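# Sort heavy parcels into desk tray, light stay

## Task

Three identical-looking parcels sit on the top tier of a cart; one or two of them are heavy and the others much lighter (heavier loads show up as larger motor effort readings). Each heavy parcel must end up fully inside the walls of the letter tray on the desk, and each light parcel must still be on the cart's top tier within its rim at the end. The robot must release everything and back away at the finish, must not tip over or be left leaning, and nothing may count as placed if only the robot is holding it there.

## Robot and tools

ROBOT. A Hello Robot Stretch 4 with one arm: an omni-wheel base, a lift that slides up a mast, a telescoping arm pointing forward, a three-joint wrist (yaw, pitch, roll) and a two-finger gripper. It stands about 1.6 m tall; the base edge lies within 0.23 m of the base origin.

FRAMES. Base frame: origin on the floor beneath the base centre, x ahead, y to the left, z up. hand_pose (a point between the open fingertips) is reported in this frame and may be slightly wrong. The odometry frame is the base frame as it was when the scene began; base_odometry heading runs -3.142 to 3.142, left positive, and counts wheel slip as motion.

execute_actions. Argument "actions": a list holding one action, or empty (empty just returns state and pictures). Optional "cameras": list of head_camera, head_left_camera, head_right_camera, wrist_camera or "all"; omitted/null means all, [] means none. An action may contain "base", "joints", or both, plus optional "pace" and "contact_limits"; alternatively it contains only "end_of_arm": "enable_torque", which re-powers any wrist or gripper motor that shut itself off.
- base: exactly one key, always a relative move from where the base last reported itself. translate_m: metres straight ahead (+) or back, -2 to 2. strafe_m: metres sideways, left +, -2 to 2. rotate_rad: radians of on-the-spot turn, counter-clockwise +, -3.2 to 3.2.
- joints: absolute targets by name, each a single number. lift_m 0 to 1.2 (m); arm_m 0 to 0.55 (m extension); wrist_yaw_rad -1.134 to 4.276 (0 points ahead, + turns left, 3.14 tucked back, beyond 3.4 the arm may block it); wrist_pitch_rad -1.117 to 4.259 (0 level, 1.57 pointing down); wrist_roll_rad -1.117 to 4.259 (0 keeps fingers side by side, + turns clockwise seen from behind); gripper_m -0.038 to 0.141 (fingertip gap in m, negative means fingers squeeze together). Tolerances for success: 0.004 m on lift, arm and gripper, 0.02 rad on yaw and roll, 0.05 rad on pitch. Joint targets outside range get clipped and flagged; other bad values reject the whole call with no motion.
- pace: "slow", "default", "fast", "max". Base top speeds 0.1/0.3/0.4/0.6 m/s and 1/2/3/4 rad/s; with the lift above 0.2 these shrink, to 0.3 m/s and 1 rad/s at full height.
- contact_limits: only key arm_m, 0 (gentlest) to 0.75 (firmest), default 0.5; the arm halts when it pushes harder.
All motions in an action start at once. A joint or base left out may keep driving toward an earlier target. An action cannot exceed 15 s. If a result reports a stop, later motion calls in that same reply are skipped.

wait: "seconds" 0 to 10; commands nothing, returns the same report.
zoom_image: "camera" plus "region" [x0, y0, x1, y1] in pixels of that camera's most recent full image, top-left origin, no larger than 504 by 504.
finished_scene: "scene" (integer number of the current scene) ends it irreversibly and reports success; the goal must already hold stably.

RESULT LINES. base_status and joint_status: "done"; "off_target" (rested short, may still push); "contact_stop_at_<key>" (hit something, that part goes slack: a slack lift may sag under load, slack wheels may drift); "limit_stop_at_<name>", including own_body (self-collision guard, may slacken lift and arm; likely with the gripper tipped up below pitch -0.2 and rolled below -0.4 or above 4) and tilt (leaning over 6 degrees, lift/arm/wheels go slack and refuse commands); "time_out"; "torque_fault" (a wrist motor overloaded and went limp until enable_torque). on_its_own lists uncommanded behaviour; its "held at" is a target, not a position. motor_effort: percent of maximum per motor, positive toward larger joint values, bracket = peak during the last action, with fixed per-motor bias and noise; for wheel_0, wheel_1, wheel_2 positive means turning right. Judge parcel weight by effort, e.g. wrist_pitch_rad effort moves away from 0 with a load in a level gripper, and lift effort rises. lidar_m: 12 distances in m, 30-degree sectors starting straight ahead and going counter-clockwise (4th left, 7th behind, 10th right); "-" means nothing seen or closer than 0.25 m; sees from about 0.15 m up, misses glass and thin legs. wrist_depth_mm: 7x7 grid of depths in mm, 100 to 2000, row by row from top left. turned_by_wheels vs turned_by_imu: a gap over about 0.1 rad means slip or collision, heading error roughly their difference. base_tilt: forward and right lean in degrees, fixed bias up to about 1.5. "pictures" names the images in order.

CAMERAS. head_camera at the mast top looking forward and down (turn the base to look around); head_left_camera and head_right_camera are downward fisheyes that also show base and arm; wrist_camera looks along the fingers, tips near the bottom of its image. Calibration is given per camera (intrinsics, distortion, base-to-camera transform) with small per-scene errors.

GRIPPING. Command a gap smaller than the parcel; tighter pulls it toward the wrist by up to a third of the shortfall. Gripper reading and "done" do not prove a grasp; a firm squeeze at commanded gap 0 or above shows in gripper_m effort. If fingertips jam on a surface, lift up. To unfold the wrist at the start, send lift_m 0.4 with wrist_yaw_rad 0.

AVOID. Driving or turning with over 1 kg held and arm_m beyond 0.2, especially fast; strong sustained pushes, high gripper, high contact limits (tipping risk); more than about 2 kg in a level gripper (torque fault); dropping, slamming or knocking parcels. Objects may occasionally get a brief nudge from outside. The robot keeps its last command while you think.

Each tool is called after "Request:" in YAML: its name, and indented under it one key for each argument.

## Session

Request:
execute_actions:
  actions: []

Scene clock: 0.00 s.
base_odometry: x=+0.000 y=+0.000 heading=+0.000 (m, m, rad; odometry frame)
turned_by_wheels: +0.000 (rad since the last result)
turned_by_imu: +0.000 (rad since the last result)
base_tilt: forward=-0.1 right=+0.1 (deg)
lidar_m: 1.32 1.83 1.78 1.76 2.00 2.13 1.64 1.77 1.55 1.53 1.97 1.31
base_status: not commanded
joint_positions: lift_m=+0.148 arm_m=+0.001 wrist_yaw_rad=+3.098 wrist_pitch_rad=+0.010 wrist_roll_rad=-0.011 gripper_m=+0.057
joint_status: not commanded
motor_effort: lift_m=+18 arm_m=+0 wrist_yaw_rad=+0 wrist_pitch_rad=-9 wrist_roll_rad=-1 gripper_m=-4 wheel_0=+0 wheel_1=+0 wheel_2=-1 (%)
hand_pose: x=-0.1130 y=+0.1000 z=+0.3232 quat_wxyz=(+0.022, -0.005, -0.006, +1.000) (m; base frame)
wrist_depth_mm: 136 139 - - - - - / - 138 - - - - - / 106 138 1708 - - - - / 116 139 1983 - - - - / 137 - 1983 - - - 1863 / 1464 1397 197 1229 199 1138 1060 / 917 831 866 111 809 732 759
pictures: head_camera, head_left_camera, head_right_camera, wrist_camera
Images, in order (width x height): head_camera 420x560, head_left_camera 420x672, head_right_camera 420x672, wrist_camera 616x392.

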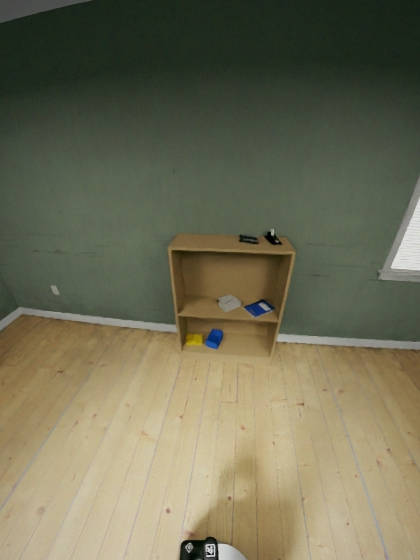

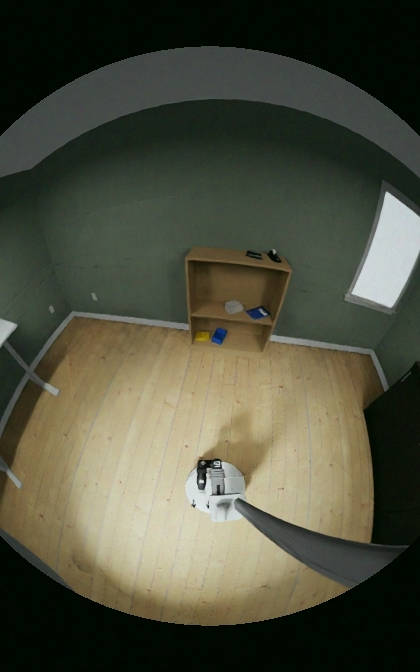

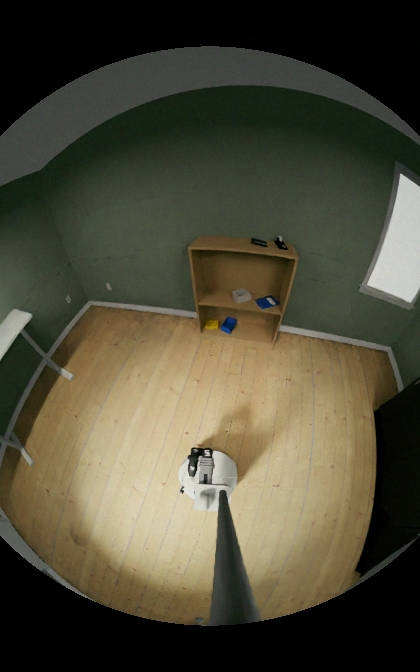

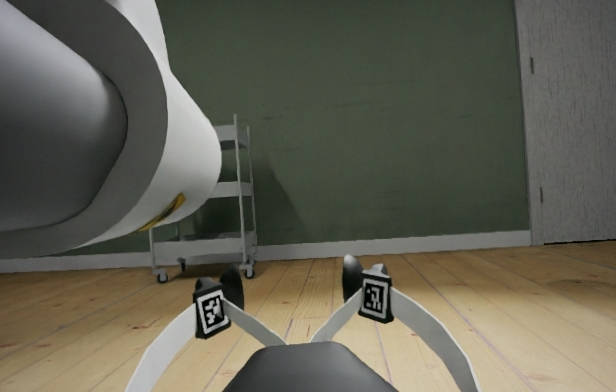

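Request:
execute_actions:
  actions:
    - {"base": {"rotate_rad": 3.0}, "joints": {"lift_m": 0.6, "wrist_yaw_rad": 0}, "pace": "fast"}
  cameras: ["head_camera", "head_left_camera"]

Scene clock: 14.57 s.
base_odometry: x=+0.000 y=+0.000 heading=+3.000 (m, m, rad; odometry frame)
turned_by_wheels: +3.000 (rad since the last result)
turned_by_imu: +2.971 (rad since the last result)
base_tilt: forward=-0.1 right=+0.1 (deg)
lidar_m: 1.65 1.68 1.61 1.54 1.62 1.37 1.32 1.39 1.80 1.76 1.88 2.20
base_status: done
joint_positions: lift_m=+0.600 arm_m=+0.001 wrist_yaw_rad=+0.001 wrist_pitch_rad=+0.010 wrist_roll_rad=-0.011 gripper_m=+0.057
joint_status: all done
motor_effort: lift_m=+20(22) arm_m=+0(0) wrist_yaw_rad=-2(6) wrist_pitch_rad=-9(7) wrist_roll_rad=-1(1) gripper_m=-3(1) wheel_0=+0(9) wheel_1=+1(6) wheel_2=+0(12) (%)
hand_pose: x=+0.4600 y=-0.0873 z=+0.7751 quat_wxyz=(+1.000, -0.006, +0.005, +0.000) (m; base frame)
wrist_depth_mm: 1863 1863 1921 1863 1921 1863 1921 / 1863 1863 1921 1863 1921 1863 1983 / 1863 1863 1808 1863 1983 1921 1921 / 1863 1863 1863 1921 1921 1983 1983 / 1863 1863 1863 1921 1921 1983 1921 / 1863 1708 197 1863 199 1983 1921 / 1863 1499 1708 112 1756 1576 1618
pictures: head_camera, head_left_camera
Images, in order (width x height): head_camera 420x560, head_left_camera 420x672.

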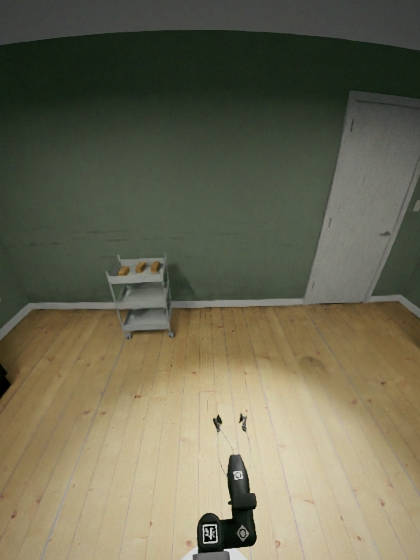

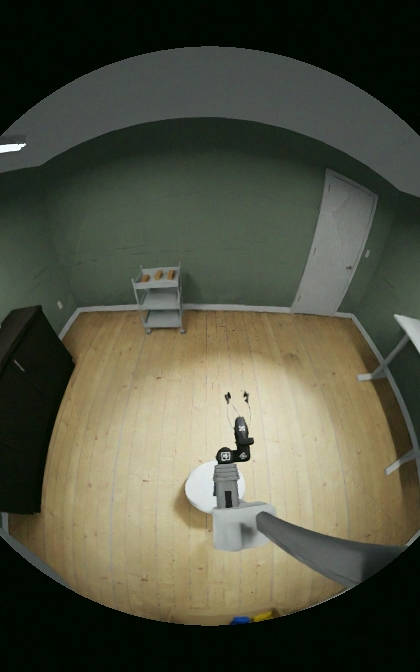

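Request:
execute_actions:
  actions:
    - {"base": {"strafe_m": 0.65}, "pace": "fast"}
  cameras: []

Request:
execute_actions:
  actions:
    - {"base": {"translate_m": 0.85}, "joints": {"lift_m": 0.85}, "pace": "fast"}
  cameras: ["head_camera", "wrist_camera"]

Scene clock: 25.13 s.
base_odometry: x=-0.092 y=-0.644 heading=+3.000 (m, m, rad; odometry frame)
turned_by_wheels: +0.000 (rad since the last result)
turned_by_imu: +0.001 (rad since the last result)
base_tilt: forward=-0.1 right=+0.1 (deg)
lidar_m: 1.61 1.27 0.94 0.89 0.94 1.66 1.35 1.39 2.37 2.41 2.57 2.20
base_status: done
joint_positions: lift_m=+0.600 arm_m=+0.001 wrist_yaw_rad=+0.000 wrist_pitch_rad=+0.010 wrist_roll_rad=-0.011 gripper_m=+0.057
joint_status: not commanded
motor_effort: lift_m=+20(20) arm_m=-1(0) wrist_yaw_rad=-2(3) wrist_pitch_rad=-8(8) wrist_roll_rad=-1(1) gripper_m=-2(3) wheel_0=+0(11) wheel_1=-1(10) wheel_2=-1(3) (%)
hand_pose: x=+0.4599 y=-0.0873 z=+0.7751 quat_wxyz=(+1.000, -0.006, +0.005, +0.000) (m; base frame)
wrist_depth_mm: 1863 1863 1921 1921 1921 1921 1983 / 1863 1921 1921 1921 1983 1921 1921 / 1921 1863 1921 1983 1983 1983 1983 / 1863 1863 1983 1921 1983 1983 1983 / 1863 1921 1921 1921 1983 1921 1983 / 1863 1863 196 1397 200 1983 1983 / 1863 1808 1756 111 1708 1576 1661
pictures: none
No camera images: the call's "cameras" was empty. Leave "cameras" out to get every camera's image.

Scene clock: 28.53 s.
base_odometry: x=-0.933 y=-0.524 heading=+3.000 (m, m, rad; odometry frame)
turned_by_wheels: +0.000 (rad since the last result)
turned_by_imu: +0.000 (rad since the last result)
base_tilt: forward=-0.1 right=+0.1 (deg)
lidar_m: 0.76 1.37 0.92 0.88 0.92 1.29 2.18 2.24 2.55 2.44 1.78 0.79
base_status: done
joint_positions: lift_m=+0.850 arm_m=+0.001 wrist_yaw_rad=+0.000 wrist_pitch_rad=+0.010 wrist_roll_rad=-0.011 gripper_m=+0.057
joint_status: all done
motor_effort: lift_m=+20(22) arm_m=+0(1) wrist_yaw_rad=-1(1) wrist_pitch_rad=-7(8) wrist_roll_rad=-1(1) gripper_m=-2(2) wheel_0=+1(7) wheel_1=-1(6) wheel_2=+0(11) (%)
hand_pose: x=+0.4599 y=-0.0874 z=+1.0251 quat_wxyz=(+1.000, -0.006, +0.005, +0.000) (m; base frame)
wrist_depth_mm: 1060 1060 1060 1060 1078 1078 1098 / 1060 1060 1060 1078 1078 1078 1078 / 1042 1060 1060 1060 1060 1098 1098 / 1042 1060 1078 1078 1078 1098 1098 / 1060 1060 1078 1060 1078 1098 1098 / 1060 1078 196 1078 199 1098 1098 / 1060 1060 976 112 831 1098 1098
pictures: head_camera, wrist_camera
camera_calibration (this result's frames):
wrist_camera: T_world_to_cam=[[-0.0601131, -0.994399, -0.0869271, 0.0167715], [-0.016201, 0.088045, -0.995985, 1.09377], [0.99806, -0.0584635, -0.0214029, -0.212024], [0, 0, 0, 1]] pos_world=[0.230341, -0.0920195, 1.0863]
Images, in order (width x height): head_camera 420x560, wrist_camera 616x392.

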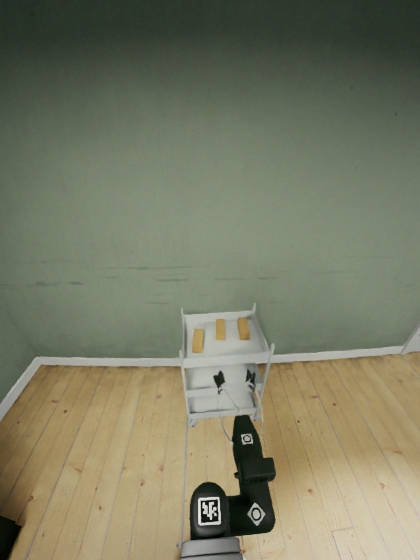

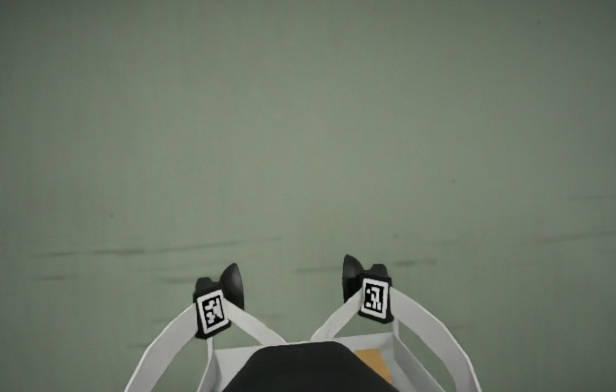

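Request:
execute_actions:
  actions:
    - {"base": {"translate_m": 0.4}, "joints": {"lift_m": 1.1, "wrist_pitch_rad": 1.57, "arm_m": 0.3, "gripper_m": 0.1}, "pace": "fast"}
  cameras: ["head_camera", "wrist_camera"]

Scene clock: 37.57 s.
base_odometry: x=-1.329 y=-0.467 heading=+3.000 (m, m, rad; odometry frame)
turned_by_wheels: +0.000 (rad since the last result)
turned_by_imu: +0.000 (rad since the last result)
base_tilt: forward=-0.1 right=+0.1 (deg)
lidar_m: 0.35 0.37 1.32 0.90 0.93 1.30 2.63 2.70 2.56 2.48 1.22 0.38
base_status: done
joint_positions: lift_m=+1.100 arm_m=+0.299 wrist_yaw_rad=+0.000 wrist_pitch_rad=+1.570 wrist_roll_rad=-0.011 gripper_m=+0.100
joint_status: all done
motor_effort: lift_m=+20(22) arm_m=+7(9) wrist_yaw_rad=-1(0) wrist_pitch_rad=+0(10) wrist_roll_rad=-1(1) gripper_m=-3(4) wheel_0=-1(6) wheel_1=+0(5) wheel_2=+1(9) (%)
hand_pose: x=+0.4700 y=-0.0874 z=+0.9895 quat_wxyz=(+0.707, -0.004, +0.707, +0.004) (m; base frame)
wrist_depth_mm: 778 778 809 820 820 798 854 / 1098 544 549 554 559 1160 1281 / 1182 1182 549 549 554 1255 1308 / 1160 1182 544 554 564 1281 1281 / 1160 1160 544 554 564 1255 1281 / 1160 1182 508 554 206 1255 1281 / 1182 1182 991 111 1255 1255 1255
pictures: head_camera, wrist_camera
camera_calibration (this result's frames):
wrist_camera: T_world_to_cam=[[-0.0875309, -0.994394, 0.0593238, -0.117597], [-0.996109, 0.0879844, 0.0050718, 0.528532], [-0.0102629, -0.0586491, -0.998226, 1.21764], [0, 0, 0, 1]] pos_world=[0.528679, -0.0920266, 1.21977]
Images, in order (width x height): head_camera 420x560, wrist_camera 616x392.

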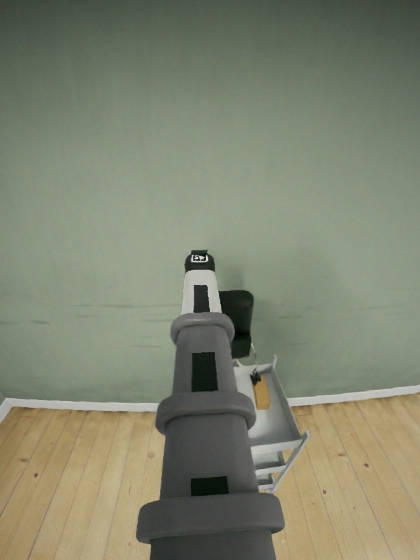

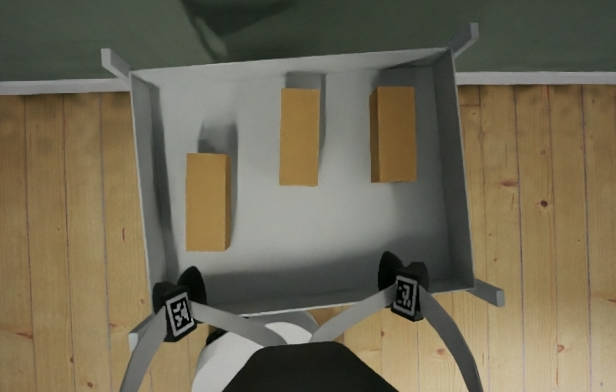

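Request:
execute_actions:
  actions:
    - {"joints": {"lift_m": 0.81, "arm_m": 0.436}}
  cameras: ["wrist_camera"]

Scene clock: 49.00 s.
base_odometry: x=-1.329 y=-0.467 heading=+3.000 (m, m, rad; odometry frame)
turned_by_wheels: +0.000 (rad since the last result)
turned_by_imu: +0.000 (rad since the last result)
base_tilt: forward=-0.1 right=+0.0 (deg)
lidar_m: 0.36 0.39 1.30 0.91 0.93 1.30 2.63 2.69 2.57 2.48 1.24 0.39
base_status: not commanded
joint_positions: lift_m=+0.810 arm_m=+0.435 wrist_yaw_rad=+0.000 wrist_pitch_rad=+1.570 wrist_roll_rad=-0.011 gripper_m=+0.100
joint_status: all done
motor_effort: lift_m=+15(19) arm_m=+7(7) wrist_yaw_rad=-1(2) wrist_pitch_rad=+0(2) wrist_roll_rad=-1(1) gripper_m=-2(2) wheel_0=+0(0) wheel_1=+0(0) wheel_2=+1(1) (%)
hand_pose: x=+0.6059 y=-0.0874 z=+0.7000 quat_wxyz=(+0.707, -0.004, +0.707, +0.004) (m; base frame)
wrist_depth_mm: 488 496 508 521 530 535 544 / 715 741 759 788 741 683 699 / 252 256 258 263 268 272 276 / 254 257 260 213 268 252 221 / 253 257 260 213 267 253 220 / 253 234 259 212 206 239 220 / 243 205 259 111 270 239 221
pictures: wrist_camera
camera_calibration (this result's frames):
wrist_camera: T_world_to_cam=[[-0.0876027, -0.994387, 0.0593346, -0.0884855], [-0.996101, 0.0880637, 0.00519422, 0.665301], [-0.0103903, -0.0586483, -0.998225, 0.93006], [0, 0, 0, 1]] pos_world=[0.664619, -0.0920313, 0.930203]
Images, in order (width x height): wrist_camera 616x392.

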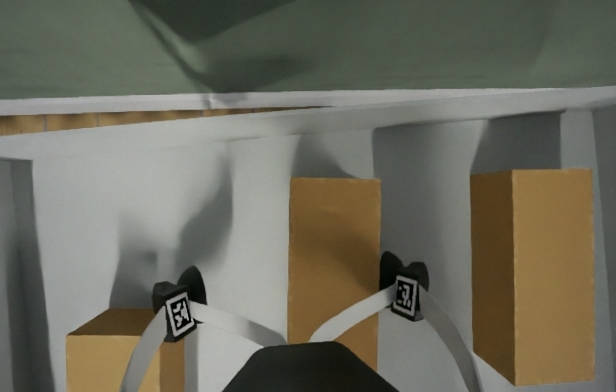

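Request:
execute_actions:
  actions:
    - {"joints": {"gripper_m": 0.02}}
  cameras: []

Request:
execute_actions:
  actions:
    - {"joints": {"lift_m": 0.9}}
  cameras: ["wrist_camera"]

Scene clock: 60.57 s.
base_odometry: x=-1.329 y=-0.467 heading=+3.000 (m, m, rad; odometry frame)
turned_by_wheels: +0.000 (rad since the last result)
turned_by_imu: +0.000 (rad since the last result)
base_tilt: forward=+0.0 right=+0.1 (deg)
lidar_m: 0.36 0.39 1.32 0.90 0.94 1.30 2.64 2.70 2.57 2.49 1.24 0.38
base_status: not commanded
joint_positions: lift_m=+0.810 arm_m=+0.435 wrist_yaw_rad=+0.000 wrist_pitch_rad=+1.570 wrist_roll_rad=-0.011 gripper_m=+0.020
joint_status: all done
motor_effort: lift_m=+15(15) arm_m=+7(7) wrist_yaw_rad=-1(2) wrist_pitch_rad=-1(1) wrist_roll_rad=-1(1) gripper_m=-20(18) wheel_0=+0(1) wheel_1=+0(0) wheel_2=+1(1) (%)
hand_pose: x=+0.6059 y=-0.0874 z=+0.7000 quat_wxyz=(+0.707, -0.004, +0.707, +0.004) (m; base frame)
wrist_depth_mm: 488 500 512 521 530 539 539 / 715 741 759 788 732 691 699 / 253 256 258 264 267 272 276 / 253 256 259 202 268 252 221 / 253 256 259 202 267 253 220 / 253 255 200 202 190 239 220 / 243 204 259 112 268 239 220
pictures: none
No camera images: the call's "cameras" was empty. Leave "cameras" out to get every camera's image.

Scene clock: 61.93 s.
base_odometry: x=-1.329 y=-0.467 heading=+3.000 (m, m, rad; odometry frame)
turned_by_wheels: +0.000 (rad since the last result)
turned_by_imu: +0.000 (rad since the last result)
base_tilt: forward=+0.0 right=+0.1 (deg)
lidar_m: 0.36 0.38 1.30 0.90 0.93 1.29 2.62 2.69 2.57 2.48 1.25 0.38
base_status: not commanded
joint_positions: lift_m=+0.900 arm_m=+0.435 wrist_yaw_rad=+0.000 wrist_pitch_rad=+1.570 wrist_roll_rad=-0.011 gripper_m=+0.020
joint_status: all done
motor_effort: lift_m=+21(21) arm_m=+7(7) wrist_yaw_rad=-1(1) wrist_pitch_rad=-1(2) wrist_roll_rad=-1(1) gripper_m=-19(19) wheel_0=+0(1) wheel_1=+0(0) wheel_2=+1(1) (%)
hand_pose: x=+0.6059 y=-0.0874 z=+0.7895 quat_wxyz=(+0.707, -0.004, +0.707, +0.004) (m; base frame)
wrist_depth_mm: 492 500 512 525 535 539 544 / 715 741 778 788 809 820 809 / 976 991 1008 357 359 364 330 / 319 343 347 203 357 312 345 / 320 345 347 202 357 310 342 / 319 324 199 202 191 312 349 / 314 293 315 111 359 362 357
pictures: wrist_camera
camera_calibration (this result's frames):
wrist_camera: T_world_to_cam=[[-0.0875939, -0.994387, 0.0593476, -0.0938165], [-0.996101, 0.0880637, 0.00534206, 0.664679], [-0.0105384, -0.0586483, -0.998223, 1.01951], [0, 0, 0, 1]] pos_world=[0.664614, -0.0920313, 1.01972]
Images, in order (width x height): wrist_camera 616x392.

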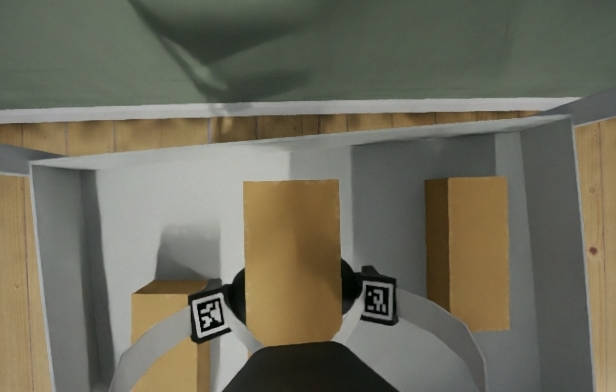

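Request:
execute_actions:
  actions:
    - {"joints": {"lift_m": 0.815}}
  cameras: []

Request:
execute_actions:
  actions:
    - {"joints": {"gripper_m": 0.1}}
  cameras: []

Request:
execute_actions:
  actions:
    - {"joints": {"lift_m": 0.92}}
  cameras: []

Request:
execute_actions:
  actions:
    - {"base": {"strafe_m": -0.125}}
  cameras: []

Request:
execute_actions:
  actions:
    - {"joints": {"lift_m": 0.81}}
  cameras: ["wrist_camera"]

Scene clock: 71.07 s.
base_odometry: x=-1.329 y=-0.467 heading=+3.000 (m, m, rad; odometry frame)
turned_by_wheels: +0.000 (rad since the last result)
turned_by_imu: +0.000 (rad since the last result)
base_tilt: forward=-0.1 right=+0.1 (deg)
lidar_m: 0.36 0.38 1.33 0.90 0.93 1.30 2.64 2.67 2.55 2.49 1.24 0.38
base_status: not commanded
joint_positions: lift_m=+0.815 arm_m=+0.435 wrist_yaw_rad=+0.000 wrist_pitch_rad=+1.570 wrist_roll_rad=-0.011 gripper_m=+0.020
joint_status: all done
motor_effort: lift_m=+16(20) arm_m=+7(7) wrist_yaw_rad=-1(2) wrist_pitch_rad=+0(2) wrist_roll_rad=-1(1) gripper_m=-19(20) wheel_0=+0(0) wheel_1=+0(0) wheel_2=+1(1) (%)
hand_pose: x=+0.6059 y=-0.0874 z=+0.7049 quat_wxyz=(+0.707, -0.004, +0.707, +0.004) (m; base frame)
wrist_depth_mm: 488 496 512 525 530 535 549 / 723 741 768 788 732 741 699 / 259 260 264 268 272 277 281 / 258 262 264 203 273 252 226 / 258 262 264 202 273 254 226 / 258 258 200 202 190 238 225 / 256 209 263 111 273 239 225
pictures: none
No camera images: the call's "cameras" was empty. Leave "cameras" out to get every camera's image.

Scene clock: 72.70 s.
base_odometry: x=-1.329 y=-0.467 heading=+3.000 (m, m, rad; odometry frame)
turned_by_wheels: +0.000 (rad since the last result)
turned_by_imu: +0.000 (rad since the last result)
base_tilt: forward=+0.0 right=+0.1 (deg)
lidar_m: 0.36 0.39 1.33 0.90 0.93 1.31 2.63 2.68 2.54 2.49 1.24 0.40
base_status: not commanded
joint_positions: lift_m=+0.815 arm_m=+0.435 wrist_yaw_rad=+0.000 wrist_pitch_rad=+1.570 wrist_roll_rad=-0.011 gripper_m=+0.100
joint_status: all done
motor_effort: lift_m=+15(15) arm_m=+7(7) wrist_yaw_rad=-1(1) wrist_pitch_rad=-1(0) wrist_roll_rad=-1(1) gripper_m=-2(18) wheel_0=+0(0) wheel_1=+0(0) wheel_2=+1(1) (%)
hand_pose: x=+0.6059 y=-0.0874 z=+0.7049 quat_wxyz=(+0.707, -0.004, +0.707, +0.004) (m; base frame)
wrist_depth_mm: 488 500 512 525 535 539 549 / 723 741 759 778 741 741 691 / 258 262 264 268 272 276 281 / 258 262 264 218 274 251 226 / 258 262 265 217 273 253 226 / 258 233 214 216 206 238 226 / 257 210 264 111 273 239 226
pictures: none
No camera images: the call's "cameras" was empty. Leave "cameras" out to get every camera's image.

Scene clock: 74.17 s.
base_odometry: x=-1.329 y=-0.467 heading=+3.000 (m, m, rad; odometry frame)
turned_by_wheels: +0.000 (rad since the last result)
turned_by_imu: +0.000 (rad since the last result)
base_tilt: forward=+0.0 right=+0.1 (deg)
lidar_m: 0.36 0.39 1.30 0.90 0.93 1.30 2.64 2.68 2.54 2.49 1.24 0.38
base_status: not commanded
joint_positions: lift_m=+0.920 arm_m=+0.435 wrist_yaw_rad=+0.000 wrist_pitch_rad=+1.570 wrist_roll_rad=-0.011 gripper_m=+0.100
joint_status: all done
motor_effort: lift_m=+21(22) arm_m=+7(7) wrist_yaw_rad=-1(1) wrist_pitch_rad=-2(3) wrist_roll_rad=-1(1) gripper_m=-3(1) wheel_0=+0(0) wheel_1=+0(0) wheel_2=+1(1) (%)
hand_pose: x=+0.6059 y=-0.0874 z=+0.8095 quat_wxyz=(+0.707, -0.004, +0.707, +0.004) (m; base frame)
wrist_depth_mm: 492 500 517 521 530 539 544 / 715 741 759 788 809 831 798 / 1008 991 1025 377 379 387 715 / 338 364 368 373 377 370 723 / 661 364 368 322 377 330 723 / 991 343 315 322 206 330 370 / 991 314 338 111 379 384 359
pictures: none
No camera images: the call's "cameras" was empty. Leave "cameras" out to get every camera's image.

Scene clock: 75.77 s.
base_odometry: x=-1.312 y=-0.344 heading=+3.000 (m, m, rad; odometry frame)
turned_by_wheels: +0.000 (rad since the last result)
turned_by_imu: +0.000 (rad since the last result)
base_tilt: forward=+0.0 right=+0.1 (deg)
lidar_m: 0.36 0.38 1.31 1.03 1.06 1.50 2.58 2.70 2.42 2.37 1.23 0.38
base_status: done
joint_positions: lift_m=+0.920 arm_m=+0.435 wrist_yaw_rad=+0.000 wrist_pitch_rad=+1.570 wrist_roll_rad=-0.011 gripper_m=+0.100
joint_status: not commanded
motor_effort: lift_m=+21(21) arm_m=+7(7) wrist_yaw_rad=+0(1) wrist_pitch_rad=-1(0) wrist_roll_rad=-1(1) gripper_m=-1(1) wheel_0=+0(10) wheel_1=+1(7) wheel_2=+0(1) (%)
hand_pose: x=+0.6059 y=-0.0874 z=+0.8095 quat_wxyz=(+0.707, -0.004, +0.707, +0.004) (m; base frame)
wrist_depth_mm: 480 492 504 512 521 530 530 / 699 723 750 778 798 820 831 / 991 991 991 377 375 1078 1078 / 359 362 368 373 379 1078 1078 / 359 314 368 324 364 1078 1078 / 317 312 368 324 206 1078 1098 / 309 359 368 111 377 1060 1078
pictures: none
No camera images: the call's "cameras" was empty. Leave "cameras" out to get every camera's image.

Scene clock: 77.27 s.
base_odometry: x=-1.312 y=-0.344 heading=+3.000 (m, m, rad; odometry frame)
turned_by_wheels: +0.000 (rad since the last result)
turned_by_imu: +0.000 (rad since the last result)
base_tilt: forward=+0.0 right=+0.0 (deg)
lidar_m: 0.37 0.38 1.31 1.02 1.08 1.48 2.58 2.70 2.44 2.37 1.23 0.39
base_status: not commanded
joint_positions: lift_m=+0.810 arm_m=+0.435 wrist_yaw_rad=+0.000 wrist_pitch_rad=+1.570 wrist_roll_rad=-0.011 gripper_m=+0.100
joint_status: all done
motor_effort: lift_m=+15(20) arm_m=+7(7) wrist_yaw_rad=-1(1) wrist_pitch_rad=-2(2) wrist_roll_rad=-1(1) gripper_m=-1(2) wheel_0=+0(0) wheel_1=+0(0) wheel_2=+0(0) (%)
hand_pose: x=+0.6059 y=-0.0874 z=+0.7000 quat_wxyz=(+0.707, -0.004, +0.707, +0.004) (m; base frame)
wrist_depth_mm: 480 492 504 517 530 530 496 / 707 723 750 699 661 206 831 / 249 254 259 265 267 256 976 / 253 256 260 263 268 246 976 / 204 223 259 213 267 252 976 / 204 205 258 213 205 243 976 / 204 205 259 111 268 217 976
pictures: wrist_camera
camera_calibration (this result's frames):
wrist_camera: T_world_to_cam=[[-0.0875967, -0.994387, 0.0593439, -0.0884983], [-0.996101, 0.088064, 0.00529955, 0.665211], [-0.0104959, -0.0586482, -0.998224, 0.930144], [0, 0, 0, 1]] pos_world=[0.664628, -0.0920313, 0.930219]
Images, in order (width x height): wrist_camera 616x392.

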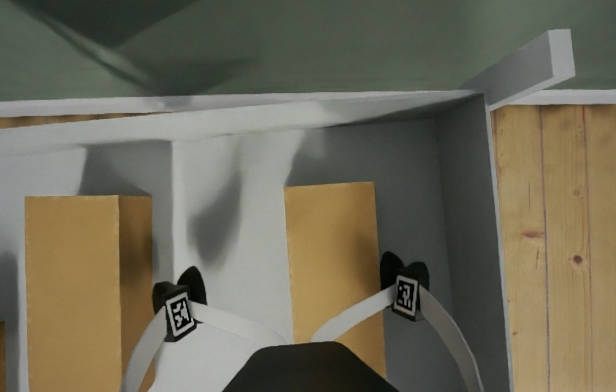

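Request:
execute_actions:
  actions:
    - {"joints": {"gripper_m": 0.02}}
  cameras: []

Request:
execute_actions:
  actions:
    - {"joints": {"lift_m": 0.9}}
  cameras: ["wrist_camera"]

Scene clock: 87.87 s.
base_odometry: x=-1.312 y=-0.344 heading=+3.000 (m, m, rad; odometry frame)
turned_by_wheels: +0.000 (rad since the last result)
turned_by_imu: +0.000 (rad since the last result)
base_tilt: forward=+0.0 right=+0.1 (deg)
lidar_m: 0.36 0.38 1.31 1.01 1.07 1.49 2.57 2.69 2.43 2.36 1.24 0.39
base_status: not commanded
joint_positions: lift_m=+0.810 arm_m=+0.435 wrist_yaw_rad=+0.000 wrist_pitch_rad=+1.570 wrist_roll_rad=-0.011 gripper_m=+0.020
joint_status: all done
motor_effort: lift_m=+15(15) arm_m=+7(7) wrist_yaw_rad=-1(0) wrist_pitch_rad=-2(0) wrist_roll_rad=-1(1) gripper_m=-16(16) wheel_0=+0(0) wheel_1=+0(1) wheel_2=+0(0) (%)
hand_pose: x=+0.6059 y=-0.0874 z=+0.7000 quat_wxyz=(+0.707, -0.004, +0.707, +0.004) (m; base frame)
wrist_depth_mm: 480 488 504 517 525 525 496 / 699 723 750 707 661 206 831 / 250 251 259 264 268 255 960 / 252 256 260 262 267 246 976 / 204 224 259 202 267 252 960 / 204 206 198 202 191 242 976 / 203 205 259 112 267 216 960
pictures: none
No camera images: the call's "cameras" was empty. Leave "cameras" out to get every camera's image.

Scene clock: 89.23 s.
base_odometry: x=-1.312 y=-0.344 heading=+3.000 (m, m, rad; odometry frame)
turned_by_wheels: +0.000 (rad since the last result)
turned_by_imu: +0.000 (rad since the last result)
base_tilt: forward=-0.1 right=+0.2 (deg)
lidar_m: 0.37 0.38 1.29 1.02 1.05 1.48 2.57 2.69 2.45 2.36 1.23 0.40
base_status: not commanded
joint_positions: lift_m=+0.900 arm_m=+0.435 wrist_yaw_rad=+0.000 wrist_pitch_rad=+1.570 wrist_roll_rad=-0.011 gripper_m=+0.020
joint_status: all done
motor_effort: lift_m=+21(22) arm_m=+7(7) wrist_yaw_rad=-1(1) wrist_pitch_rad=-2(1) wrist_roll_rad=+0(1) gripper_m=-18(17) wheel_0=+0(0) wheel_1=+0(0) wheel_2=+0(0) (%)
hand_pose: x=+0.6059 y=-0.0874 z=+0.7895 quat_wxyz=(+0.707, -0.004, +0.707, +0.004) (m; base frame)
wrist_depth_mm: 484 496 508 517 521 530 535 / 707 723 750 768 798 741 831 / 976 960 351 355 357 1060 1060 / 342 343 347 351 357 1060 1078 / 340 293 347 202 357 1042 1078 / 314 293 198 202 191 1042 1078 / 309 293 347 112 357 1042 1060
pictures: wrist_camera
camera_calibration (this result's frames):
wrist_camera: T_world_to_cam=[[-0.0875949, -0.994387, 0.0593464, -0.0938133], [-0.996101, 0.0880638, 0.00532781, 0.664709], [-0.0105242, -0.0586482, -0.998223, 1.01951], [0, 0, 0, 1]] pos_world=[0.664629, -0.0920313, 1.01972]
Images, in order (width x height): wrist_camera 616x392.

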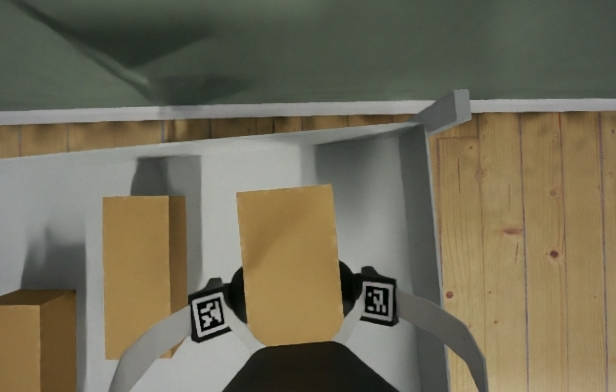

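Request:
execute_actions:
  actions:
    - {"joints": {"lift_m": 0.815}}
  cameras: []

Request:
execute_actions:
  actions:
    - {"joints": {"gripper_m": 0.1}}
  cameras: []

Request:
execute_actions:
  actions:
    - {"joints": {"lift_m": 0.92}}
  cameras: []

Request:
execute_actions:
  actions:
    - {"base": {"strafe_m": 0.245}, "joints": {"arm_m": 0.36}}
  cameras: []

Request:
execute_actions:
  actions:
    - {"joints": {"lift_m": 0.81}}
  cameras: ["wrist_camera"]

Scene clock: 101.67 s.
base_odometry: x=-1.312 y=-0.344 heading=+3.000 (m, m, rad; odometry frame)
turned_by_wheels: +0.000 (rad since the last result)
turned_by_imu: +0.000 (rad since the last result)
base_tilt: forward=-0.1 right=+0.1 (deg)
lidar_m: 0.36 0.37 1.33 1.03 1.04 1.47 2.58 2.69 2.44 2.36 1.24 0.39
base_status: not commanded
joint_positions: lift_m=+0.815 arm_m=+0.435 wrist_yaw_rad=+0.000 wrist_pitch_rad=+1.570 wrist_roll_rad=-0.011 gripper_m=+0.020
joint_status: all done
motor_effort: lift_m=+15(20) arm_m=+7(7) wrist_yaw_rad=-1(1) wrist_pitch_rad=-2(0) wrist_roll_rad=+0(1) gripper_m=-19(20) wheel_0=+0(0) wheel_1=+0(0) wheel_2=+0(0) (%)
hand_pose: x=+0.6059 y=-0.0874 z=+0.7049 quat_wxyz=(+0.707, -0.004, +0.707, +0.004) (m; base frame)
wrist_depth_mm: 480 488 508 512 525 530 496 / 699 732 750 715 723 207 842 / 254 262 265 268 273 255 976 / 257 260 265 268 272 264 976 / 208 223 264 202 272 252 976 / 208 211 198 202 191 244 991 / 208 209 264 111 272 250 976
pictures: none
No camera images: the call's "cameras" was empty. Leave "cameras" out to get every camera's image.

Scene clock: 103.30 s.
base_odometry: x=-1.312 y=-0.344 heading=+3.000 (m, m, rad; odometry frame)
turned_by_wheels: +0.000 (rad since the last result)
turned_by_imu: +0.000 (rad since the last result)
base_tilt: forward=-0.1 right=+0.1 (deg)
lidar_m: 0.37 0.38 1.30 1.03 1.06 1.50 2.56 2.69 2.43 2.35 1.23 0.39
base_status: not commanded
joint_positions: lift_m=+0.815 arm_m=+0.435 wrist_yaw_rad=+0.000 wrist_pitch_rad=+1.570 wrist_roll_rad=-0.011 gripper_m=+0.100
joint_status: all done
motor_effort: lift_m=+15(15) arm_m=+7(7) wrist_yaw_rad=-1(0) wrist_pitch_rad=-1(2) wrist_roll_rad=-1(1) gripper_m=-2(17) wheel_0=+0(0) wheel_1=+0(0) wheel_2=+0(0) (%)
hand_pose: x=+0.6059 y=-0.0874 z=+0.7049 quat_wxyz=(+0.707, -0.004, +0.707, +0.004) (m; base frame)
wrist_depth_mm: 480 492 508 517 525 530 500 / 699 732 759 707 715 207 842 / 254 260 264 268 273 255 976 / 257 260 265 267 272 264 976 / 209 223 265 216 272 254 960 / 209 210 215 216 206 244 976 / 209 210 264 111 273 231 976
pictures: none
No camera images: the call's "cameras" was empty. Leave "cameras" out to get every camera's image.

Scene clock: 104.77 s.
base_odometry: x=-1.312 y=-0.344 heading=+3.000 (m, m, rad; odometry frame)
turned_by_wheels: +0.000 (rad since the last result)
turned_by_imu: +0.000 (rad since the last result)
base_tilt: forward=+0.0 right=+0.1 (deg)
lidar_m: 0.37 0.38 1.31 1.03 1.07 1.49 2.57 2.68 2.43 2.38 1.24 0.39
base_status: not commanded
joint_positions: lift_m=+0.920 arm_m=+0.435 wrist_yaw_rad=+0.000 wrist_pitch_rad=+1.570 wrist_roll_rad=-0.011 gripper_m=+0.100
joint_status: all done
motor_effort: lift_m=+21(21) arm_m=+7(7) wrist_yaw_rad=-1(1) wrist_pitch_rad=-2(2) wrist_roll_rad=+0(1) gripper_m=-3(2) wheel_0=+0(0) wheel_1=+0(0) wheel_2=+0(0) (%)
hand_pose: x=+0.6059 y=-0.0874 z=+0.8095 quat_wxyz=(+0.707, -0.004, +0.707, +0.004) (m; base frame)
wrist_depth_mm: 484 492 504 512 525 530 530 / 707 732 750 768 809 809 831 / 991 976 991 375 375 1078 1078 / 357 362 368 373 379 1078 1098 / 359 314 368 322 377 1078 1098 / 315 312 366 320 206 1078 1078 / 309 362 368 111 377 1060 1078
pictures: none
No camera images: the call's "cameras" was empty. Leave "cameras" out to get every camera's image.

Scene clock: 106.90 s.
base_odometry: x=-1.346 y=-0.586 heading=+3.000 (m, m, rad; odometry frame)
turned_by_wheels: +0.000 (rad since the last result)
turned_by_imu: +0.000 (rad since the last result)
base_tilt: forward=+0.0 right=+0.1 (deg)
lidar_m: 0.36 0.94 1.32 0.80 0.80 1.12 2.59 2.69 2.66 2.61 0.55 0.38
base_status: done
joint_positions: lift_m=+0.920 arm_m=+0.361 wrist_yaw_rad=+0.000 wrist_pitch_rad=+1.570 wrist_roll_rad=-0.011 gripper_m=+0.100
joint_status: all done
motor_effort: lift_m=+20(21) arm_m=-7(8) wrist_yaw_rad=+0(1) wrist_pitch_rad=-2(1) wrist_roll_rad=-1(1) gripper_m=-1(2) wheel_0=-1(8) wheel_1=-1(7) wheel_2=+0(4) (%)
hand_pose: x=+0.5323 y=-0.0874 z=+0.8095 quat_wxyz=(+0.707, -0.004, +0.707, +0.004) (m; base frame)
wrist_depth_mm: 647 621 676 691 661 661 668 / 917 931 355 373 370 384 389 / 1008 1008 370 375 330 375 338 / 1008 1025 373 373 329 384 336 / 991 1025 370 322 377 384 392 / 1008 1008 312 322 206 384 389 / 1008 1025 866 112 379 384 389
pictures: none
No camera images: the call's "cameras" was empty. Leave "cameras" out to get every camera's image.

Scene clock: 108.40 s.
base_odometry: x=-1.346 y=-0.586 heading=+3.001 (m, m, rad; odometry frame)
turned_by_wheels: +0.001 (rad since the last result)
turned_by_imu: +0.001 (rad since the last result)
base_tilt: forward=-0.1 right=+0.1 (deg)
lidar_m: 0.34 0.96 1.30 0.78 0.81 1.14 2.60 2.70 2.67 2.60 0.54 0.38
base_status: not commanded
joint_positions: lift_m=+0.810 arm_m=+0.361 wrist_yaw_rad=+0.000 wrist_pitch_rad=+1.570 wrist_roll_rad=-0.011 gripper_m=+0.100
joint_status: all done
motor_effort: lift_m=+12(20) arm_m=-7(7) wrist_yaw_rad=-1(1) wrist_pitch_rad=-1(3) wrist_roll_rad=-1(1) gripper_m=-5(6) wheel_0=+5(5) wheel_1=+2(2) wheel_2=+3(4) (%)
hand_pose: x=+0.5323 y=-0.0874 z=+0.7002 quat_wxyz=(+0.707, -0.004, +0.707, +0.004) (m; base frame)
wrist_depth_mm: 647 615 236 248 259 255 276 / 904 842 263 267 268 220 277 / 891 904 263 265 268 220 276 / 904 917 262 214 267 219 276 / 891 917 263 214 267 220 274 / 904 891 262 213 206 272 276 / 891 904 223 111 268 272 273
pictures: wrist_camera
camera_calibration (this result's frames):
wrist_camera: T_world_to_cam=[[-0.0875526, -0.99439, 0.0593558, -0.094991], [-0.996103, 0.0880279, 0.00543492, 0.591796], [-0.0106294, -0.0586486, -0.998222, 0.929662], [0, 0, 0, 1]] pos_world=[0.591055, -0.0920292, 0.930431]
Images, in order (width x height): wrist_camera 616x392.

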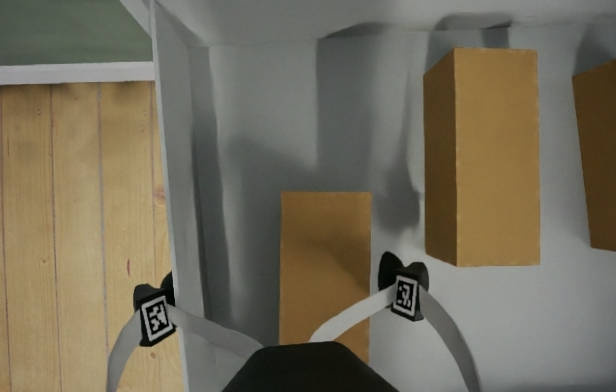

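Request:
execute_actions:
  actions:
    - {"joints": {"lift_m": 0.92}}
  cameras: []

Request:
execute_actions:
  actions:
    - {"base": {"strafe_m": -0.03}, "joints": {"gripper_m": 0.075}}
  cameras: ["wrist_camera"]

Scene clock: 116.43 s.
base_odometry: x=-1.346 y=-0.586 heading=+3.000 (m, m, rad; odometry frame)
turned_by_wheels: -0.001 (rad since the last result)
turned_by_imu: -0.001 (rad since the last result)
base_tilt: forward=+0.0 right=+0.1 (deg)
lidar_m: 0.36 0.94 1.32 0.78 0.80 1.13 2.60 2.70 2.67 2.61 0.54 0.38
base_status: not commanded
joint_positions: lift_m=+0.920 arm_m=+0.361 wrist_yaw_rad=+0.000 wrist_pitch_rad=+1.570 wrist_roll_rad=-0.012 gripper_m=+0.100
joint_status: all done
motor_effort: lift_m=+21(25) arm_m=-6(7) wrist_yaw_rad=-1(1) wrist_pitch_rad=-1(15) wrist_roll_rad=+1(1) gripper_m=-2(8) wheel_0=+0(7) wheel_1=+1(3) wheel_2=+1(5) (%)
hand_pose: x=+0.5321 y=-0.0874 z=+0.8095 quat_wxyz=(+0.707, -0.004, +0.707, +0.004) (m; base frame)
wrist_depth_mm: 647 654 683 691 699 668 676 / 904 931 359 373 364 382 389 / 1008 1025 373 373 330 377 338 / 991 1008 370 375 330 382 336 / 991 1008 370 322 377 384 392 / 991 991 301 322 206 384 392 / 991 1008 1008 112 379 384 392
pictures: none
No camera images: the call's "cameras" was empty. Leave "cameras" out to get every camera's image.

Scene clock: 117.50 s.
base_odometry: x=-1.342 y=-0.556 heading=+3.000 (m, m, rad; odometry frame)
turned_by_wheels: +0.000 (rad since the last result)
turned_by_imu: +0.000 (rad since the last result)
base_tilt: forward=-0.1 right=+0.1 (deg)
lidar_m: 0.35 0.94 1.31 0.81 0.82 1.17 2.64 2.68 2.61 2.57 0.54 0.37
base_status: done
joint_positions: lift_m=+0.920 arm_m=+0.361 wrist_yaw_rad=+0.000 wrist_pitch_rad=+1.570 wrist_roll_rad=-0.012 gripper_m=+0.075
joint_status: all done
motor_effort: lift_m=+21(21) arm_m=-6(6) wrist_yaw_rad=-1(1) wrist_pitch_rad=-1(2) wrist_roll_rad=+1(1) gripper_m=-2(5) wheel_0=-2(7) wheel_1=+1(9) wheel_2=+0(1) (%)
hand_pose: x=+0.5321 y=-0.0874 z=+0.8095 quat_wxyz=(+0.707, -0.004, +0.707, +0.004) (m; base frame)
wrist_depth_mm: 654 661 683 699 707 668 668 / 917 831 368 373 366 384 389 / 1008 1008 370 375 329 347 392 / 991 1008 368 375 327 364 389 / 1008 1008 366 375 355 384 389 / 1008 1008 200 322 230 387 389 / 1008 1008 370 111 379 384 389
pictures: wrist_camera
camera_calibration (this result's frames):
wrist_camera: T_world_to_cam=[[-0.0870944, -0.99443, 0.0593598, -0.101744], [-0.996143, 0.0875715, 0.005478, 0.590973], [-0.0106457, -0.0586538, -0.998222, 1.03877], [0, 0, 0, 1]] pos_world=[0.590891, -0.0920022, 1.03972]
Images, in order (width x height): wrist_camera 616x392.

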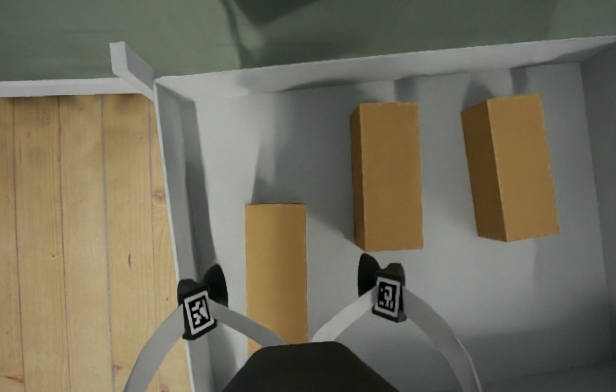

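Request:
execute_actions:
  actions:
    - {"joints": {"lift_m": 0.81}}
  cameras: ["wrist_camera"]

Scene clock: 124.53 s.
base_odometry: x=-1.342 y=-0.556 heading=+3.001 (m, m, rad; odometry frame)
turned_by_wheels: +0.001 (rad since the last result)
turned_by_imu: +0.001 (rad since the last result)
base_tilt: forward=-0.1 right=+0.1 (deg)
lidar_m: 0.34 0.94 1.32 0.81 0.84 1.17 2.64 2.68 2.61 2.59 0.54 0.38
base_status: not commanded
joint_positions: lift_m=+0.827 arm_m=+0.361 wrist_yaw_rad=-0.002 wrist_pitch_rad=+1.573 wrist_roll_rad=-0.010 gripper_m=+0.075
joint_status: lift_m contact_stop (moved -0.093 of -0.110)
on_its_own: lift_m is slack since a contact_stop (your +0.810 is given up)
motor_effort: lift_m=+12(19) arm_m=-5(6) wrist_yaw_rad=+6(14) wrist_pitch_rad=-10(26) wrist_roll_rad=-4(6) gripper_m=-3(1) wheel_0=+5(5) wheel_1=+2(2) wheel_2=+0(0) (%)
hand_pose: x=+0.5309 y=-0.0874 z=+0.7163 quat_wxyz=(+0.706, -0.003, +0.708, +0.003) (m; base frame)
wrist_depth_mm: 597 236 250 253 254 268 285 / 891 260 282 286 249 294 257 / 917 278 282 286 238 293 258 / 917 274 281 286 238 296 266 / 917 279 279 233 239 293 297 / 904 274 200 232 202 294 298 / 904 917 278 111 290 294 296
pictures: wrist_camera
camera_calibration (this result's frames):
wrist_camera: T_world_to_cam=[[-0.0906891, -0.994094, 0.0596107, -0.0945601], [-0.995785, 0.0913418, 0.00831079, 0.588362], [-0.0137067, -0.0586058, -0.998187, 0.94733], [0, 0, 0, 1]] pos_world=[0.590291, -0.0922246, 0.946359]
Images, in order (width x height): wrist_camera 616x392.

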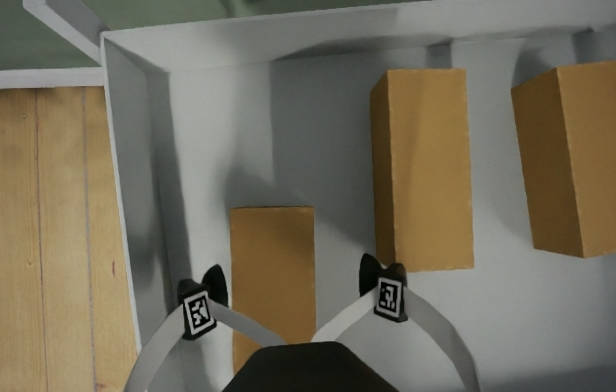

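Request:
execute_actions:
  actions:
    - {"base": {"strafe_m": 0.015}, "joints": {"lift_m": 0.87}}
  cameras: []

Request:
execute_actions:
  actions:
    - {"joints": {"lift_m": 0.81}}
  cameras: ["wrist_camera"]

Scene clock: 132.70 s.
base_odometry: x=-1.344 y=-0.571 heading=+3.001 (m, m, rad; odometry frame)
turned_by_wheels: +0.000 (rad since the last result)
turned_by_imu: +0.000 (rad since the last result)
base_tilt: forward=-0.1 right=+0.1 (deg)
lidar_m: 0.34 0.94 1.33 0.79 0.81 1.15 2.61 2.69 2.64 2.58 0.54 0.38
base_status: done
joint_positions: lift_m=+0.870 arm_m=+0.361 wrist_yaw_rad=+0.000 wrist_pitch_rad=+1.570 wrist_roll_rad=-0.011 gripper_m=+0.075
joint_status: all done
motor_effort: lift_m=+20(20) arm_m=-5(5) wrist_yaw_rad=+1(3) wrist_pitch_rad=+0(4) wrist_roll_rad=-1(2) gripper_m=-5(5) wheel_0=-1(7) wheel_1=-1(6) wheel_2=+0(3) (%)
hand_pose: x=+0.5319 y=-0.0874 z=+0.7595 quat_wxyz=(+0.707, -0.004, +0.707, +0.004) (m; base frame)
wrist_depth_mm: 647 585 634 615 621 319 324 / 904 866 319 324 325 334 317 / 946 976 320 324 278 334 285 / 946 960 319 324 283 332 289 / 946 976 320 272 289 334 338 / 960 946 200 271 230 332 338 / 946 946 319 112 329 332 338
pictures: none
No camera images: the call's "cameras" was empty. Leave "cameras" out to get every camera's image.

Scene clock: 133.87 s.
base_odometry: x=-1.344 y=-0.571 heading=+3.001 (m, m, rad; odometry frame)
turned_by_wheels: +0.000 (rad since the last result)
turned_by_imu: +0.000 (rad since the last result)
base_tilt: forward=+0.0 right=+0.2 (deg)
lidar_m: 0.35 0.94 1.31 0.78 0.82 1.13 2.58 2.67 2.64 2.59 0.55 0.38
base_status: not commanded
joint_positions: lift_m=+0.810 arm_m=+0.361 wrist_yaw_rad=+0.000 wrist_pitch_rad=+1.570 wrist_roll_rad=-0.011 gripper_m=+0.075
joint_status: all done
motor_effort: lift_m=+15(19) arm_m=-5(5) wrist_yaw_rad=+1(1) wrist_pitch_rad=-1(3) wrist_roll_rad=-2(2) gripper_m=+0(4) wheel_0=-1(1) wheel_1=+0(1) wheel_2=+0(0) (%)
hand_pose: x=+0.5319 y=-0.0874 z=+0.7000 quat_wxyz=(+0.707, -0.004, +0.707, +0.004) (m; base frame)
wrist_depth_mm: 647 208 220 236 252 270 274 / 891 251 260 265 267 218 274 / 904 259 260 265 266 219 274 / 891 253 260 264 266 219 273 / 891 904 259 212 259 218 274 / 891 904 201 211 230 272 274 / 904 891 259 111 268 272 276
pictures: wrist_camera
camera_calibration (this result's frames):
wrist_camera: T_world_to_cam=[[-0.0883763, -0.994317, 0.0593576, -0.0945711], [-0.99603, 0.0888543, 0.00545761, 0.591388], [-0.0107008, -0.0586396, -0.998222, 0.929459], [0, 0, 0, 1]] pos_world=[0.590629, -0.0920781, 0.930192]
Images, in order (width x height): wrist_camera 616x392.

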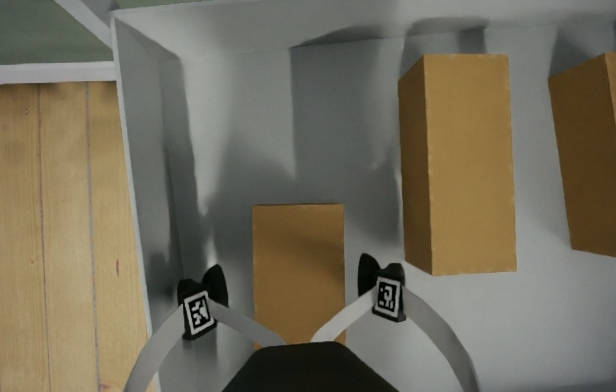

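Request:
execute_actions:
  actions:
    - {"joints": {"gripper_m": 0.0}}
  cameras: []

Request:
execute_actions:
  actions:
    - {"joints": {"lift_m": 1.0}}
  cameras: ["wrist_camera"]

Scene clock: 149.03 s.
base_odometry: x=-1.344 y=-0.571 heading=+3.001 (m, m, rad; odometry frame)
turned_by_wheels: +0.000 (rad since the last result)
turned_by_imu: +0.000 (rad since the last result)
base_tilt: forward=+0.0 right=+0.1 (deg)
lidar_m: 0.35 0.95 1.32 0.80 0.82 1.13 2.60 2.71 2.65 2.57 0.53 0.37
base_status: not commanded
joint_positions: lift_m=+0.810 arm_m=+0.361 wrist_yaw_rad=+0.000 wrist_pitch_rad=+1.570 wrist_roll_rad=-0.011 gripper_m=+0.001
joint_status: all done
motor_effort: lift_m=+17(17) arm_m=-5(5) wrist_yaw_rad=+0(1) wrist_pitch_rad=-1(2) wrist_roll_rad=-1(2) gripper_m=-26(29) wheel_0=-1(1) wheel_1=+0(1) wheel_2=+0(0) (%)
hand_pose: x=+0.5320 y=-0.0874 z=+0.6998 quat_wxyz=(+0.707, -0.004, +0.707, +0.004) (m; base frame)
wrist_depth_mm: 654 202 223 237 253 270 273 / 878 250 259 263 265 217 273 / 891 257 259 264 265 217 272 / 878 251 259 262 265 218 272 / 891 891 258 195 265 217 273 / 904 891 195 197 189 270 273 / 891 191 251 112 266 271 273
pictures: none
No camera images: the call's "cameras" was empty. Leave "cameras" out to get every camera's image.

Scene clock: 150.90 s.
base_odometry: x=-1.344 y=-0.571 heading=+3.001 (m, m, rad; odometry frame)
turned_by_wheels: +0.000 (rad since the last result)
turned_by_imu: +0.000 (rad since the last result)
base_tilt: forward=+0.0 right=+0.1 (deg)
lidar_m: 0.34 0.95 1.33 0.81 0.82 1.12 2.60 2.71 2.64 2.57 0.51 0.38
base_status: not commanded
joint_positions: lift_m=+1.000 arm_m=+0.361 wrist_yaw_rad=+0.000 wrist_pitch_rad=+1.570 wrist_roll_rad=-0.011 gripper_m=+0.001
joint_status: all done
motor_effort: lift_m=+22(25) arm_m=-5(5) wrist_yaw_rad=+1(1) wrist_pitch_rad=+1(1) wrist_roll_rad=-2(2) gripper_m=-26(27) wheel_0=-1(1) wheel_1=+0(0) wheel_2=+0(0) (%)
hand_pose: x=+0.5320 y=-0.0874 z=+0.8893 quat_wxyz=(+0.707, -0.004, +0.707, +0.004) (m; base frame)
wrist_depth_mm: 654 668 683 699 707 715 732 / 946 991 854 878 462 469 449 / 1078 1078 445 452 424 415 462 / 1098 1098 449 449 410 415 469 / 1078 1078 449 195 459 466 469 / 1078 1098 194 198 189 469 469 / 1078 1078 904 111 455 442 462
pictures: wrist_camera
camera_calibration (this result's frames):
wrist_camera: T_world_to_cam=[[-0.0882819, -0.994328, 0.0593173, -0.105815], [-0.996043, 0.0887326, 0.00500141, 0.590895], [-0.0102364, -0.0586411, -0.998227, 1.11825], [0, 0, 0, 1]] pos_world=[0.590663, -0.0920709, 1.11959]
Images, in order (width x height): wrist_camera 616x392.

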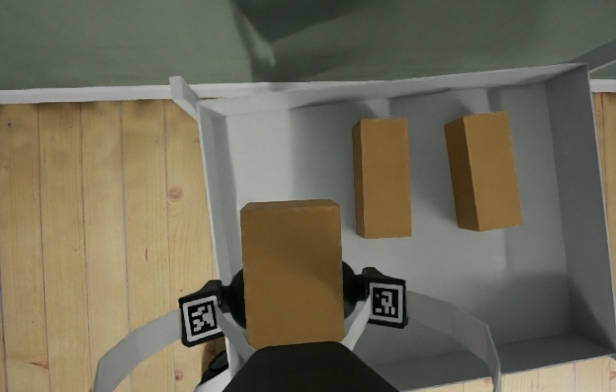

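Request:
execute_actions:
  actions:
    - {"joints": {"wrist_pitch_rad": 0.0, "arm_m": 0.1}}
  cameras: []

Scene clock: 159.43 s.
base_odometry: x=-1.344 y=-0.571 heading=+3.001 (m, m, rad; odometry frame)
turned_by_wheels: +0.000 (rad since the last result)
turned_by_imu: +0.000 (rad since the last result)
base_tilt: forward=-0.1 right=+0.1 (deg)
lidar_m: 0.34 0.94 1.34 0.80 0.82 1.13 2.60 2.69 2.65 2.59 0.51 0.37
base_status: not commanded
joint_positions: lift_m=+1.000 arm_m=+0.101 wrist_yaw_rad=+0.000 wrist_pitch_rad=+0.010 wrist_roll_rad=-0.011 gripper_m=+0.001
joint_status: all done
on_its_own: wrist_pitch_rad is at rest, and its effort (-28) is outside its rest range (-23 to +23)
motor_effort: lift_m=+22(23) arm_m=-7(7) wrist_yaw_rad=+0(3) wrist_pitch_rad=-28(33) wrist_roll_rad=-2(1) gripper_m=-25(27) wheel_0=-1(1) wheel_1=+0(0) wheel_2=+0(0) (%)
hand_pose: x=+0.5606 y=-0.0875 z=+1.1750 quat_wxyz=(+1.000, -0.006, +0.005, +0.000) (m; base frame)
wrist_depth_mm: 554 559 564 569 574 574 585 / 559 564 564 569 574 585 580 / 564 564 564 574 580 585 591 / 564 564 569 574 574 580 591 / 559 564 569 196 580 585 591 / 559 569 195 197 189 585 591 / 569 569 574 111 580 585 591
pictures: none
No camera images: the call's "cameras" was empty. Leave "cameras" out to get every camera's image.

Request:
execute_actions:
  actions:
    - {"base": {"rotate_rad": -1.5}, "joints": {"wrist_pitch_rad": 1.57}}
  cameras: ["head_camera"]

Scene clock: 167.33 s.
base_odometry: x=-1.344 y=-0.571 heading=+1.501 (m, m, rad; odometry frame)
turned_by_wheels: -1.500 (rad since the last result)
turned_by_imu: -1.486 (rad since the last result)
base_tilt: forward=-0.1 right=+0.1 (deg)
lidar_m: 2.43 0.51 0.37 0.34 0.98 1.42 0.80 0.85 1.24 2.58 2.73 2.62
base_status: done
joint_positions: lift_m=+1.000 arm_m=+0.101 wrist_yaw_rad=+0.000 wrist_pitch_rad=+1.570 wrist_roll_rad=-0.011 gripper_m=+0.001
joint_status: all done
motor_effort: lift_m=+22(22) arm_m=-7(7) wrist_yaw_rad=+0(4) wrist_pitch_rad=-2(25) wrist_roll_rad=-1(1) gripper_m=-26(27) wheel_0=+0(3) wheel_1=+1(7) wheel_2=+0(3) (%)
hand_pose: x=+0.2724 y=-0.0874 z=+0.8894 quat_wxyz=(+0.707, -0.004, +0.707, +0.004) (m; base frame)
wrist_depth_mm: 1078 1098 1098 1118 1118 1160 1182 / 1078 1098 1118 1118 1138 1182 1160 / 842 1098 1098 1118 1138 1160 1182 / 820 1098 1098 1118 1138 1160 1182 / 691 1078 1098 196 1138 1160 1182 / 691 946 194 197 189 1160 1182 / 691 1098 891 112 1118 1160 1182
pictures: head_camera
Images, in order (width x height): head_camera 420x560.

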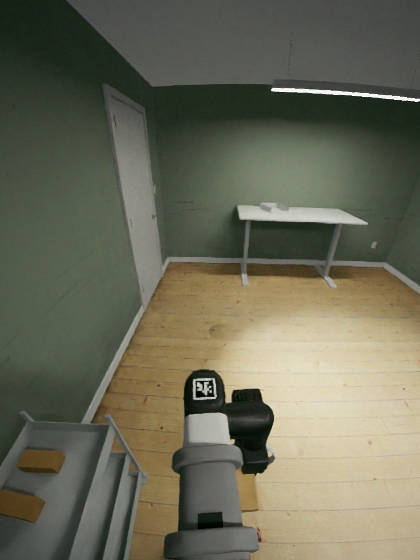

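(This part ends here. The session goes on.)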